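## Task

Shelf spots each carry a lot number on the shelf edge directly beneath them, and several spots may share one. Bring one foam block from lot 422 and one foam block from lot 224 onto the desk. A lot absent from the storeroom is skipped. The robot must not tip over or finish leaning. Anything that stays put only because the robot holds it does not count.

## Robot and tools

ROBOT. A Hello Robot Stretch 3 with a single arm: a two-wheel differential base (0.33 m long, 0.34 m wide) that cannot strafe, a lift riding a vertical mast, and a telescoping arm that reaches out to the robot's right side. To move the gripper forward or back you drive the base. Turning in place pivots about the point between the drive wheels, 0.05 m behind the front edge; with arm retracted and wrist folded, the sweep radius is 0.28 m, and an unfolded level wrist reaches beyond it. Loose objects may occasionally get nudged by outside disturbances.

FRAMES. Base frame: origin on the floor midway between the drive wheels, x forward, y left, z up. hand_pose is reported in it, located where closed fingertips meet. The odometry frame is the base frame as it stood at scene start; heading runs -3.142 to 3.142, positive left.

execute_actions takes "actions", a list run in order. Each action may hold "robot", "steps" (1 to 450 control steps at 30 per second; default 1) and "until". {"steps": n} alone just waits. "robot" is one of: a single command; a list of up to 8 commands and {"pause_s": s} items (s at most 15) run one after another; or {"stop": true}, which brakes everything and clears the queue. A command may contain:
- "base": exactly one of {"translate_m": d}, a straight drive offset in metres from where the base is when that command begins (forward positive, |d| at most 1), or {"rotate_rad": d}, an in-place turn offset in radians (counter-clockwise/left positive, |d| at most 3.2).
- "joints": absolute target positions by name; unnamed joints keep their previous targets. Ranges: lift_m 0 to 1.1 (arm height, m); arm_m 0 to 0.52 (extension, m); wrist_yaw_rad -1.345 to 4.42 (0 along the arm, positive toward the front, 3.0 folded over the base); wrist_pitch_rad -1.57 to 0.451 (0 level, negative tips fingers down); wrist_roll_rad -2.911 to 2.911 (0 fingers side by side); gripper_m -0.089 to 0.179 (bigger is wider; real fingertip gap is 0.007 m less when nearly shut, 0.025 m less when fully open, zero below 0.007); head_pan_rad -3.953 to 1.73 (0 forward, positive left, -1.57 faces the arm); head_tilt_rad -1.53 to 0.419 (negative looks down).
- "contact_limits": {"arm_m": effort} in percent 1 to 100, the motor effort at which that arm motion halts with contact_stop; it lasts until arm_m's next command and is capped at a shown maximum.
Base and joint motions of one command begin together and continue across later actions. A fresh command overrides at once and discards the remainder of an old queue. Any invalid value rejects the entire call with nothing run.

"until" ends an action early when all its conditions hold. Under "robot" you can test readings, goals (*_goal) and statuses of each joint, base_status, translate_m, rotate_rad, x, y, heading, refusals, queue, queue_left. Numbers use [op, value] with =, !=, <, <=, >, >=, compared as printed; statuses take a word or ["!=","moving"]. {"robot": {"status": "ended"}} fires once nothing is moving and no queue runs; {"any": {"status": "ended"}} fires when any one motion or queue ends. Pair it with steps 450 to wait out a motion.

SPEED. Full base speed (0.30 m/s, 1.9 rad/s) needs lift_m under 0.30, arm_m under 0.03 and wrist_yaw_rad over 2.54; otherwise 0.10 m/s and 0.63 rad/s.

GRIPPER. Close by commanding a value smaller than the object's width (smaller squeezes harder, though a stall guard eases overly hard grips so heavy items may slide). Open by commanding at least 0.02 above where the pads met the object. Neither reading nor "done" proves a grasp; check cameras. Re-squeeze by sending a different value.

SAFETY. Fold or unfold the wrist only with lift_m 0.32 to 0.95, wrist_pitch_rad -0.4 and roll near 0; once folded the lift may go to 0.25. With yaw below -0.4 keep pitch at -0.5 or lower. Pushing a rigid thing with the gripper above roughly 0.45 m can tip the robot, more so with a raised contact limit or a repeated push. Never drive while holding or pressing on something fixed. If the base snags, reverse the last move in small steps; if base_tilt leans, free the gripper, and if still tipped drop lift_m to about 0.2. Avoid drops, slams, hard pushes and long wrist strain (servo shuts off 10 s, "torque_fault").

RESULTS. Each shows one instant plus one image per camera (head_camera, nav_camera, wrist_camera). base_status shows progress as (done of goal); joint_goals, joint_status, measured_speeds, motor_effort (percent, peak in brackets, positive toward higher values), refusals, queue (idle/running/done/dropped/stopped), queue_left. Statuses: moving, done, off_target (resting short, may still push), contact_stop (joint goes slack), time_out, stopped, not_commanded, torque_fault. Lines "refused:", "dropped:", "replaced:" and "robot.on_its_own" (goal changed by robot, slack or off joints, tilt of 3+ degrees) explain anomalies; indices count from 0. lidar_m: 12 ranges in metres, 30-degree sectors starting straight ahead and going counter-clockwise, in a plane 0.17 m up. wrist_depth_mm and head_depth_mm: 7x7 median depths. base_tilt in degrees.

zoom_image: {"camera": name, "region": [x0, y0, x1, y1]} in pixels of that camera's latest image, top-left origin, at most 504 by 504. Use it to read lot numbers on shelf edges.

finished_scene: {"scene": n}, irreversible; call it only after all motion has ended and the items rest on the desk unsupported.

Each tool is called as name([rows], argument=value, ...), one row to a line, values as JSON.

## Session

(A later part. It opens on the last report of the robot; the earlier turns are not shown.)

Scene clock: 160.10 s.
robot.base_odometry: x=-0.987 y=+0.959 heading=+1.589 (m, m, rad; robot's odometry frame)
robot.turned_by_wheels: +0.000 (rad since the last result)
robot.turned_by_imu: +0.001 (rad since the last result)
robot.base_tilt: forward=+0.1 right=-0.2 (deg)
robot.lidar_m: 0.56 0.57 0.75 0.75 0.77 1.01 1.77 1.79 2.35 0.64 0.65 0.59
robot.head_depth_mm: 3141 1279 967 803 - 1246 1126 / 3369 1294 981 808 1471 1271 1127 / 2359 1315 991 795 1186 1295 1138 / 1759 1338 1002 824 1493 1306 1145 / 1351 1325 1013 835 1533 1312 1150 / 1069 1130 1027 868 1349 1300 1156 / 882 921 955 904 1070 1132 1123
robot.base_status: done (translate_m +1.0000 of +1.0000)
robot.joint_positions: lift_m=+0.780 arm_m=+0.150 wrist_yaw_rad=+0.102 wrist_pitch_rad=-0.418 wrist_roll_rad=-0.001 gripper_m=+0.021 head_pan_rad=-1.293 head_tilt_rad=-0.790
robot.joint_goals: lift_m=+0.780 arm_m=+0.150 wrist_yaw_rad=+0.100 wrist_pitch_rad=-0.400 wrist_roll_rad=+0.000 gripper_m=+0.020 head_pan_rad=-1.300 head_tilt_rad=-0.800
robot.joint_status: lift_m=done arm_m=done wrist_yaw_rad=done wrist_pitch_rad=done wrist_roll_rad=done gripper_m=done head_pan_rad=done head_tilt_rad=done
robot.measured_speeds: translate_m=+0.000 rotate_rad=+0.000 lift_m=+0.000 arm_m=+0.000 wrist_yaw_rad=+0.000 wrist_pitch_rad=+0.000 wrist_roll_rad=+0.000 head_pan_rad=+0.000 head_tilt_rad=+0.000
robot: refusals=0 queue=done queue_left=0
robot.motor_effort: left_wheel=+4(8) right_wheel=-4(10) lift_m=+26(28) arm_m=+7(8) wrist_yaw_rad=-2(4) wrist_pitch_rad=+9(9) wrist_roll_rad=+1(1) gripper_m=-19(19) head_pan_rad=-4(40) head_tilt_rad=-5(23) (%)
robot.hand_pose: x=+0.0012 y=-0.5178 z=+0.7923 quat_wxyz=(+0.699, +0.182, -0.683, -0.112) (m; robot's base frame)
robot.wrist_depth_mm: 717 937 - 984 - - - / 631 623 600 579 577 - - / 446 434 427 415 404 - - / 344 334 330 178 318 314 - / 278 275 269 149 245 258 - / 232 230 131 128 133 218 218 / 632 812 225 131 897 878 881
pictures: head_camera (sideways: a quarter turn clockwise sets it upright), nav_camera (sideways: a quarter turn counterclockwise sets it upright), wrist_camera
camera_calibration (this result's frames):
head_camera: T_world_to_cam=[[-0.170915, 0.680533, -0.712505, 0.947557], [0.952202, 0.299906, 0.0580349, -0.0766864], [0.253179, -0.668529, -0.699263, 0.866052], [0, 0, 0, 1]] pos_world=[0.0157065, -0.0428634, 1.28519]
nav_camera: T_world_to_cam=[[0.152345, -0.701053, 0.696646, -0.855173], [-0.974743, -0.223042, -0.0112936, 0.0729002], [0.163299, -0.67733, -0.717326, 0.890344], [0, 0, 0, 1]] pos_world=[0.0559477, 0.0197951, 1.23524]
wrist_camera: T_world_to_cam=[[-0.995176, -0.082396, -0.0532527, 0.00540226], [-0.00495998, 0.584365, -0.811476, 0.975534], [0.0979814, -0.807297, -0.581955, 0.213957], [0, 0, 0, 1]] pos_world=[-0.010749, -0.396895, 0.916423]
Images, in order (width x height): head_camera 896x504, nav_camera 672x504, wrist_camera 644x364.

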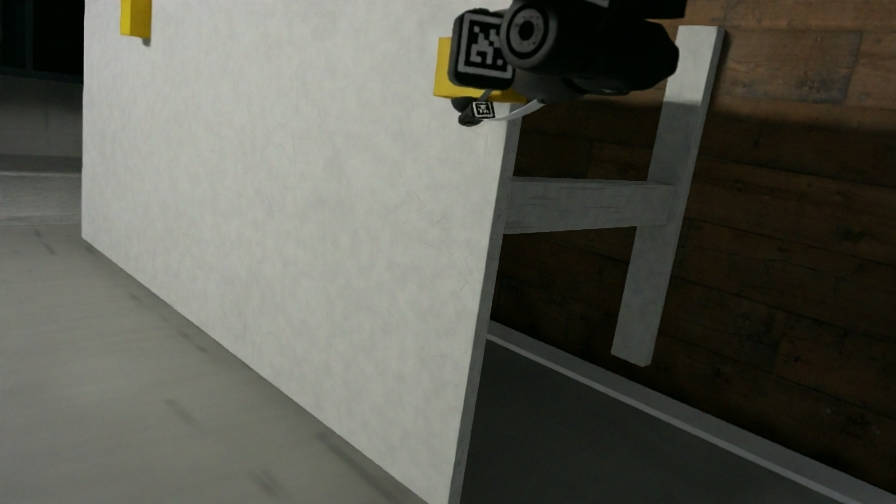

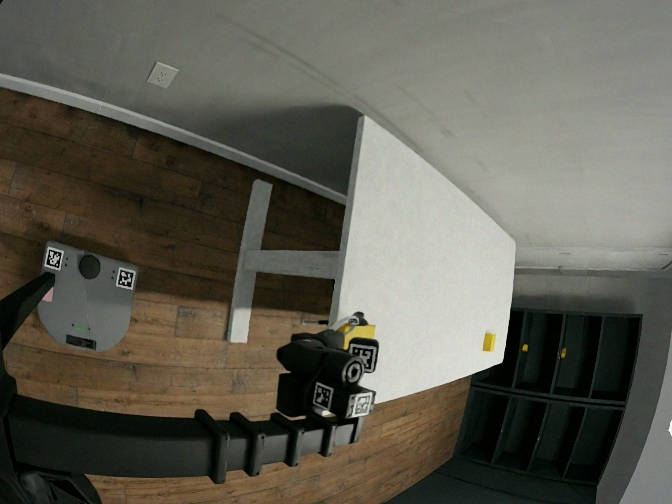

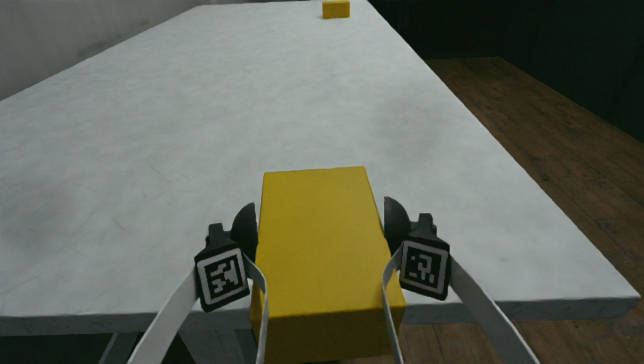

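execute_actions([
  {"robot": {"joints": {"arm_m": 0.31, "lift_m": 0.76}}, "steps": 100, "until": {"robot": {"arm_m": [">", 0.29]}}},
  {"robot": {"joints": {"lift_m": 0.742}}, "steps": 100, "until": {"robot": {"status": "ended"}}},
])

Scene clock: 162.93 s.
robot.base_odometry: x=-0.987 y=+0.959 heading=+1.589 (m, m, rad; robot's odometry frame)
robot.turned_by_wheels: +0.000 (rad since the last result)
robot.turned_by_imu: +0.000 (rad since the last result)
robot.base_tilt: forward=+0.1 right=-0.2 (deg)
robot.lidar_m: 0.56 0.57 0.75 0.75 0.77 1.01 1.77 1.79 2.36 0.64 0.65 0.59
robot.head_depth_mm: 3154 1279 974 - 1458 1261 1122 / 3372 1297 978 768 1479 1272 1129 / 2256 1321 989 795 1184 1290 1138 / 1767 1337 1003 824 1498 1306 1148 / 1353 1325 1017 836 1533 1317 1157 / 1064 1127 1027 867 1353 1301 1157 / 880 921 955 903 1067 1127 1122
robot.base_status: done (translate_m +1.0000 of +1.0000)
robot.joint_positions: lift_m=+0.742 arm_m=+0.310 wrist_yaw_rad=+0.101 wrist_pitch_rad=-0.414 wrist_roll_rad=-0.001 gripper_m=+0.021 head_pan_rad=-1.293 head_tilt_rad=-0.790
robot.joint_goals: lift_m=+0.742 arm_m=+0.310 wrist_yaw_rad=+0.100 wrist_pitch_rad=-0.400 wrist_roll_rad=+0.000 gripper_m=+0.020 head_pan_rad=-1.300 head_tilt_rad=-0.800
robot.joint_status: lift_m=done arm_m=done wrist_yaw_rad=done wrist_pitch_rad=done wrist_roll_rad=done gripper_m=done head_pan_rad=done head_tilt_rad=done
robot.measured_speeds: translate_m=+0.000 rotate_rad=+0.000 lift_m=+0.000 arm_m=+0.000 wrist_yaw_rad=+0.000 wrist_pitch_rad=+0.000 wrist_roll_rad=+0.000 head_pan_rad=+0.000 head_tilt_rad=+0.000
robot: refusals=0 queue=done queue_left=0
robot.motor_effort: left_wheel=+4(4) right_wheel=-4(4) lift_m=+15(27) arm_m=+7(4) wrist_yaw_rad=+0(1) wrist_pitch_rad=+7(9) wrist_roll_rad=+1(1) gripper_m=-19(19) head_pan_rad=-4(4) head_tilt_rad=-5(5) (%)
robot.hand_pose: x=+0.0011 y=-0.6784 z=+0.7561 quat_wxyz=(+0.699, +0.180, -0.683, -0.110) (m; robot's base frame)
robot.wrist_depth_mm: 703 876 856 797 - - - / 528 513 488 476 467 - - / 363 354 346 340 331 342 - / 278 272 267 179 258 252 - / 224 220 219 149 199 208 205 / 187 187 130 128 130 177 174 / 162 160 155 131 151 153 152
pictures: head_camera (sideways: a quarter turn clockwise sets it upright), nav_camera (sideways: a quarter turn counterclockwise sets it upright), wrist_camera
camera_calibration (this result's frames):
head_camera: T_world_to_cam=[[-0.170921, 0.680555, -0.712482, 0.947527], [0.952203, 0.299903, 0.0580358, -0.0766876], [0.253172, -0.668508, -0.699286, 0.866082], [0, 0, 0, 1]] pos_world=[0.0157062, -0.0428629, 1.28519]
nav_camera: T_world_to_cam=[[0.15235, -0.701075, 0.696622, -0.855143], [-0.974744, -0.223041, -0.0112919, 0.0728979], [0.163292, -0.677308, -0.717349, 0.890374], [0, 0, 0, 1]] pos_world=[0.0559471, 0.0197971, 1.23524]
wrist_camera: T_world_to_cam=[[-0.995208, -0.0819554, -0.0533331, -0.00949499], [-0.00419984, 0.580759, -0.814065, 1.03944], [0.0976906, -0.80994, -0.57832, 0.0586933], [0, 0, 0, 1]] pos_world=[-0.0108178, -0.556902, 0.879606]
Images, in order (width x height): head_camera 896x504, nav_camera 672x504, wrist_camera 644x364.

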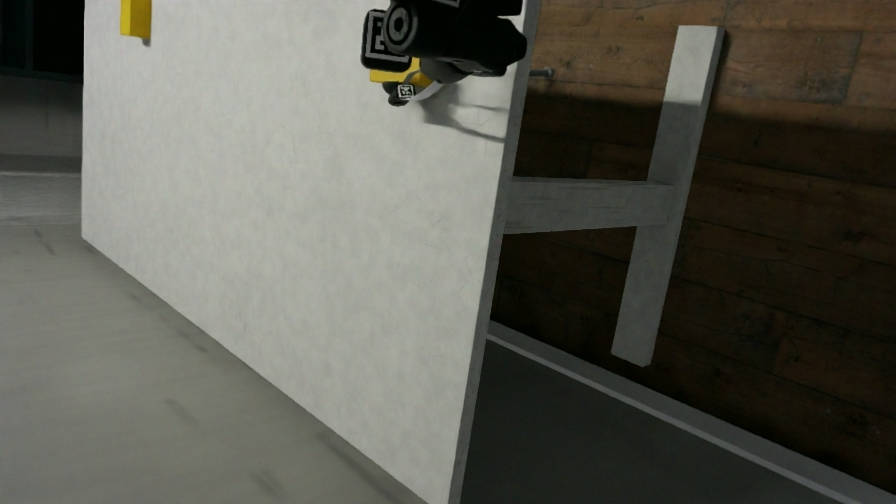

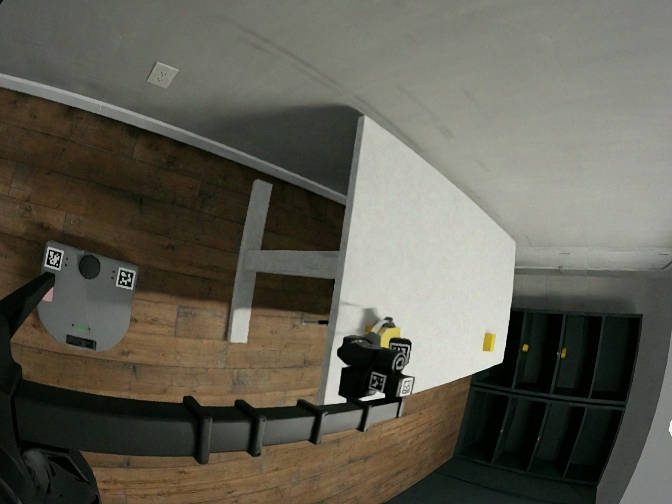

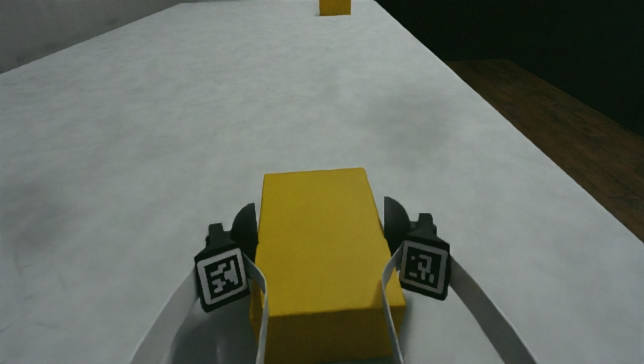

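The block is just touching the desk (pitch load dropped). Release and back off.

execute_actions([
  {"robot": {"joints": {"gripper_m": 0.13}}, "steps": 60, "until": {"robot": {"gripper_m": [">", 0.11]}}},
  {"robot": {"joints": {"arm_m": 0.18, "lift_m": 0.76}}, "steps": 100, "until": {"robot": {"status": "ended"}}},
])

Scene clock: 166.20 s.
robot.base_odometry: x=-0.987 y=+0.959 heading=+1.589 (m, m, rad; robot's odometry frame)
robot.turned_by_wheels: +0.000 (rad since the last result)
robot.turned_by_imu: +0.000 (rad since the last result)
robot.base_tilt: forward=+0.1 right=-0.1 (deg)
robot.lidar_m: 0.56 0.57 0.75 0.75 0.77 1.01 1.77 1.79 2.35 0.64 0.65 0.59
robot.head_depth_mm: 3151 1280 969 782 - 1255 1121 / 3397 1296 980 808 1470 1272 1133 / 2283 1316 992 795 1192 1286 1137 / 1759 1335 1003 823 1493 1307 1149 / 1348 1326 1013 835 1534 1319 1148 / 1068 1130 1028 867 1356 1300 1158 / 879 923 952 902 1068 1127 1120
robot.base_status: done (translate_m +1.0000 of +1.0000)
robot.joint_positions: lift_m=+0.760 arm_m=+0.180 wrist_yaw_rad=+0.101 wrist_pitch_rad=-0.414 wrist_roll_rad=-0.001 gripper_m=+0.130 head_pan_rad=-1.293 head_tilt_rad=-0.790
robot.joint_goals: lift_m=+0.760 arm_m=+0.180 wrist_yaw_rad=+0.100 wrist_pitch_rad=-0.400 wrist_roll_rad=+0.000 gripper_m=+0.130 head_pan_rad=-1.300 head_tilt_rad=-0.800
robot.joint_status: lift_m=done arm_m=done wrist_yaw_rad=done wrist_pitch_rad=done wrist_roll_rad=done gripper_m=done head_pan_rad=done head_tilt_rad=done
robot.measured_speeds: translate_m=+0.000 rotate_rad=+0.000 lift_m=+0.000 arm_m=+0.000 wrist_yaw_rad=+0.000 wrist_pitch_rad=+0.000 wrist_roll_rad=+0.000 head_pan_rad=+0.000 head_tilt_rad=+0.000
robot: refusals=0 queue=done queue_left=0
robot.motor_effort: left_wheel=+4(4) right_wheel=-4(4) lift_m=+26(29) arm_m=-7(10) wrist_yaw_rad=-1(1) wrist_pitch_rad=+7(7) wrist_roll_rad=+1(1) gripper_m=+1(93) head_pan_rad=-4(4) head_tilt_rad=-5(5) (%)
robot.hand_pose: x=+0.0011 y=-0.5491 z=+0.7732 quat_wxyz=(+0.699, +0.180, -0.683, -0.110) (m; robot's base frame)
robot.wrist_depth_mm: 715 916 943 894 - - - / 585 569 547 527 512 - - / 411 394 383 293 368 - - / 310 302 297 249 288 280 - / 251 251 243 238 234 237 238 / 209 - 203 201 198 190 194 / 184 183 181 180 180 180 177
pictures: head_camera (sideways: a quarter turn clockwise sets it upright), nav_camera (sideways: a quarter turn counterclockwise sets it upright), wrist_camera
camera_calibration (this result's frames):
head_camera: T_world_to_cam=[[-0.170922, 0.68056, -0.712478, 0.947521], [0.952203, 0.299903, 0.0580359, -0.0766878], [0.253171, -0.668503, -0.699291, 0.866088], [0, 0, 0, 1]] pos_world=[0.0157062, -0.0428628, 1.28519]
nav_camera: T_world_to_cam=[[0.152351, -0.701079, 0.696618, -0.855137], [-0.974744, -0.223041, -0.0112916, 0.0728975], [0.163291, -0.677304, -0.717353, 0.890379], [0, 0, 0, 1]] pos_world=[0.055947, 0.0197975, 1.23524]
wrist_camera: T_world_to_cam=[[-0.99521, -0.0819319, -0.0533286, 0.00201658], [-0.00423232, 0.581112, -0.813813, 0.978384], [0.0976671, -0.809689, -0.578675, 0.17371], [0, 0, 0, 1]] pos_world=[-0.010818, -0.427734, 0.89685]
Images, in order (width x height): head_camera 896x504, nav_camera 672x504, wrist_camera 644x364.

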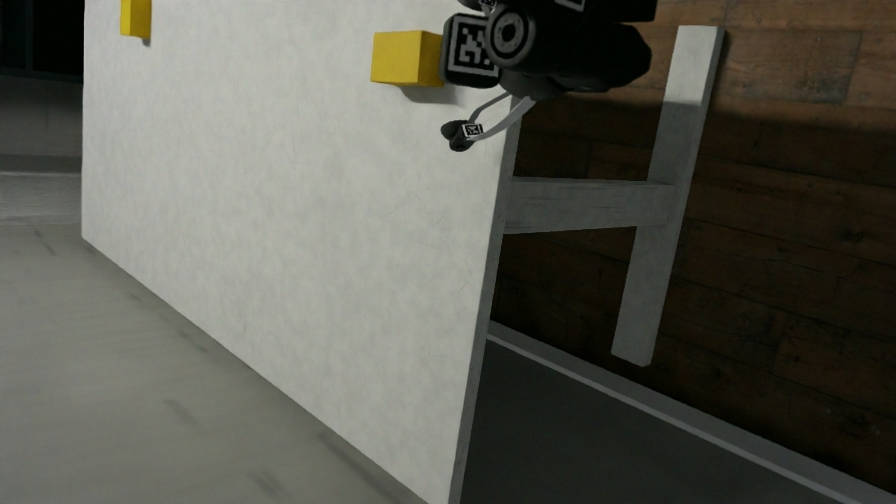

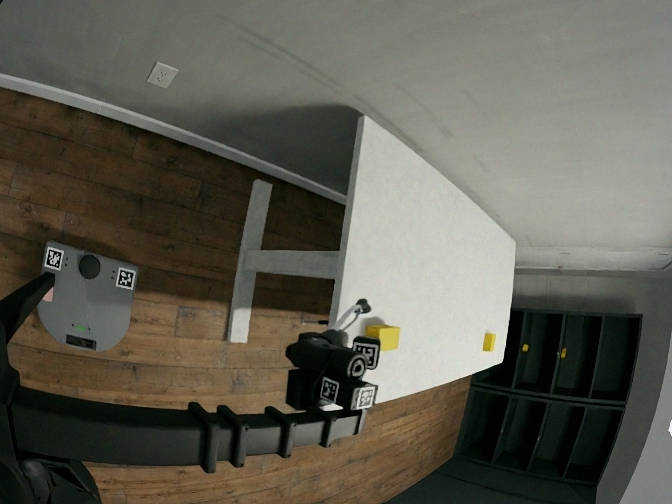

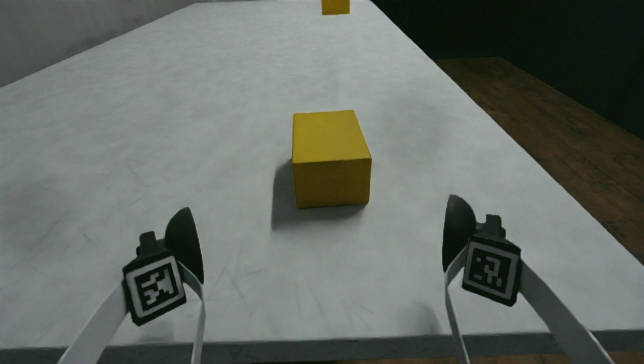

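Both blocks are on the desk.

finished_scene(scene=1)

The scene is finished: the task was done.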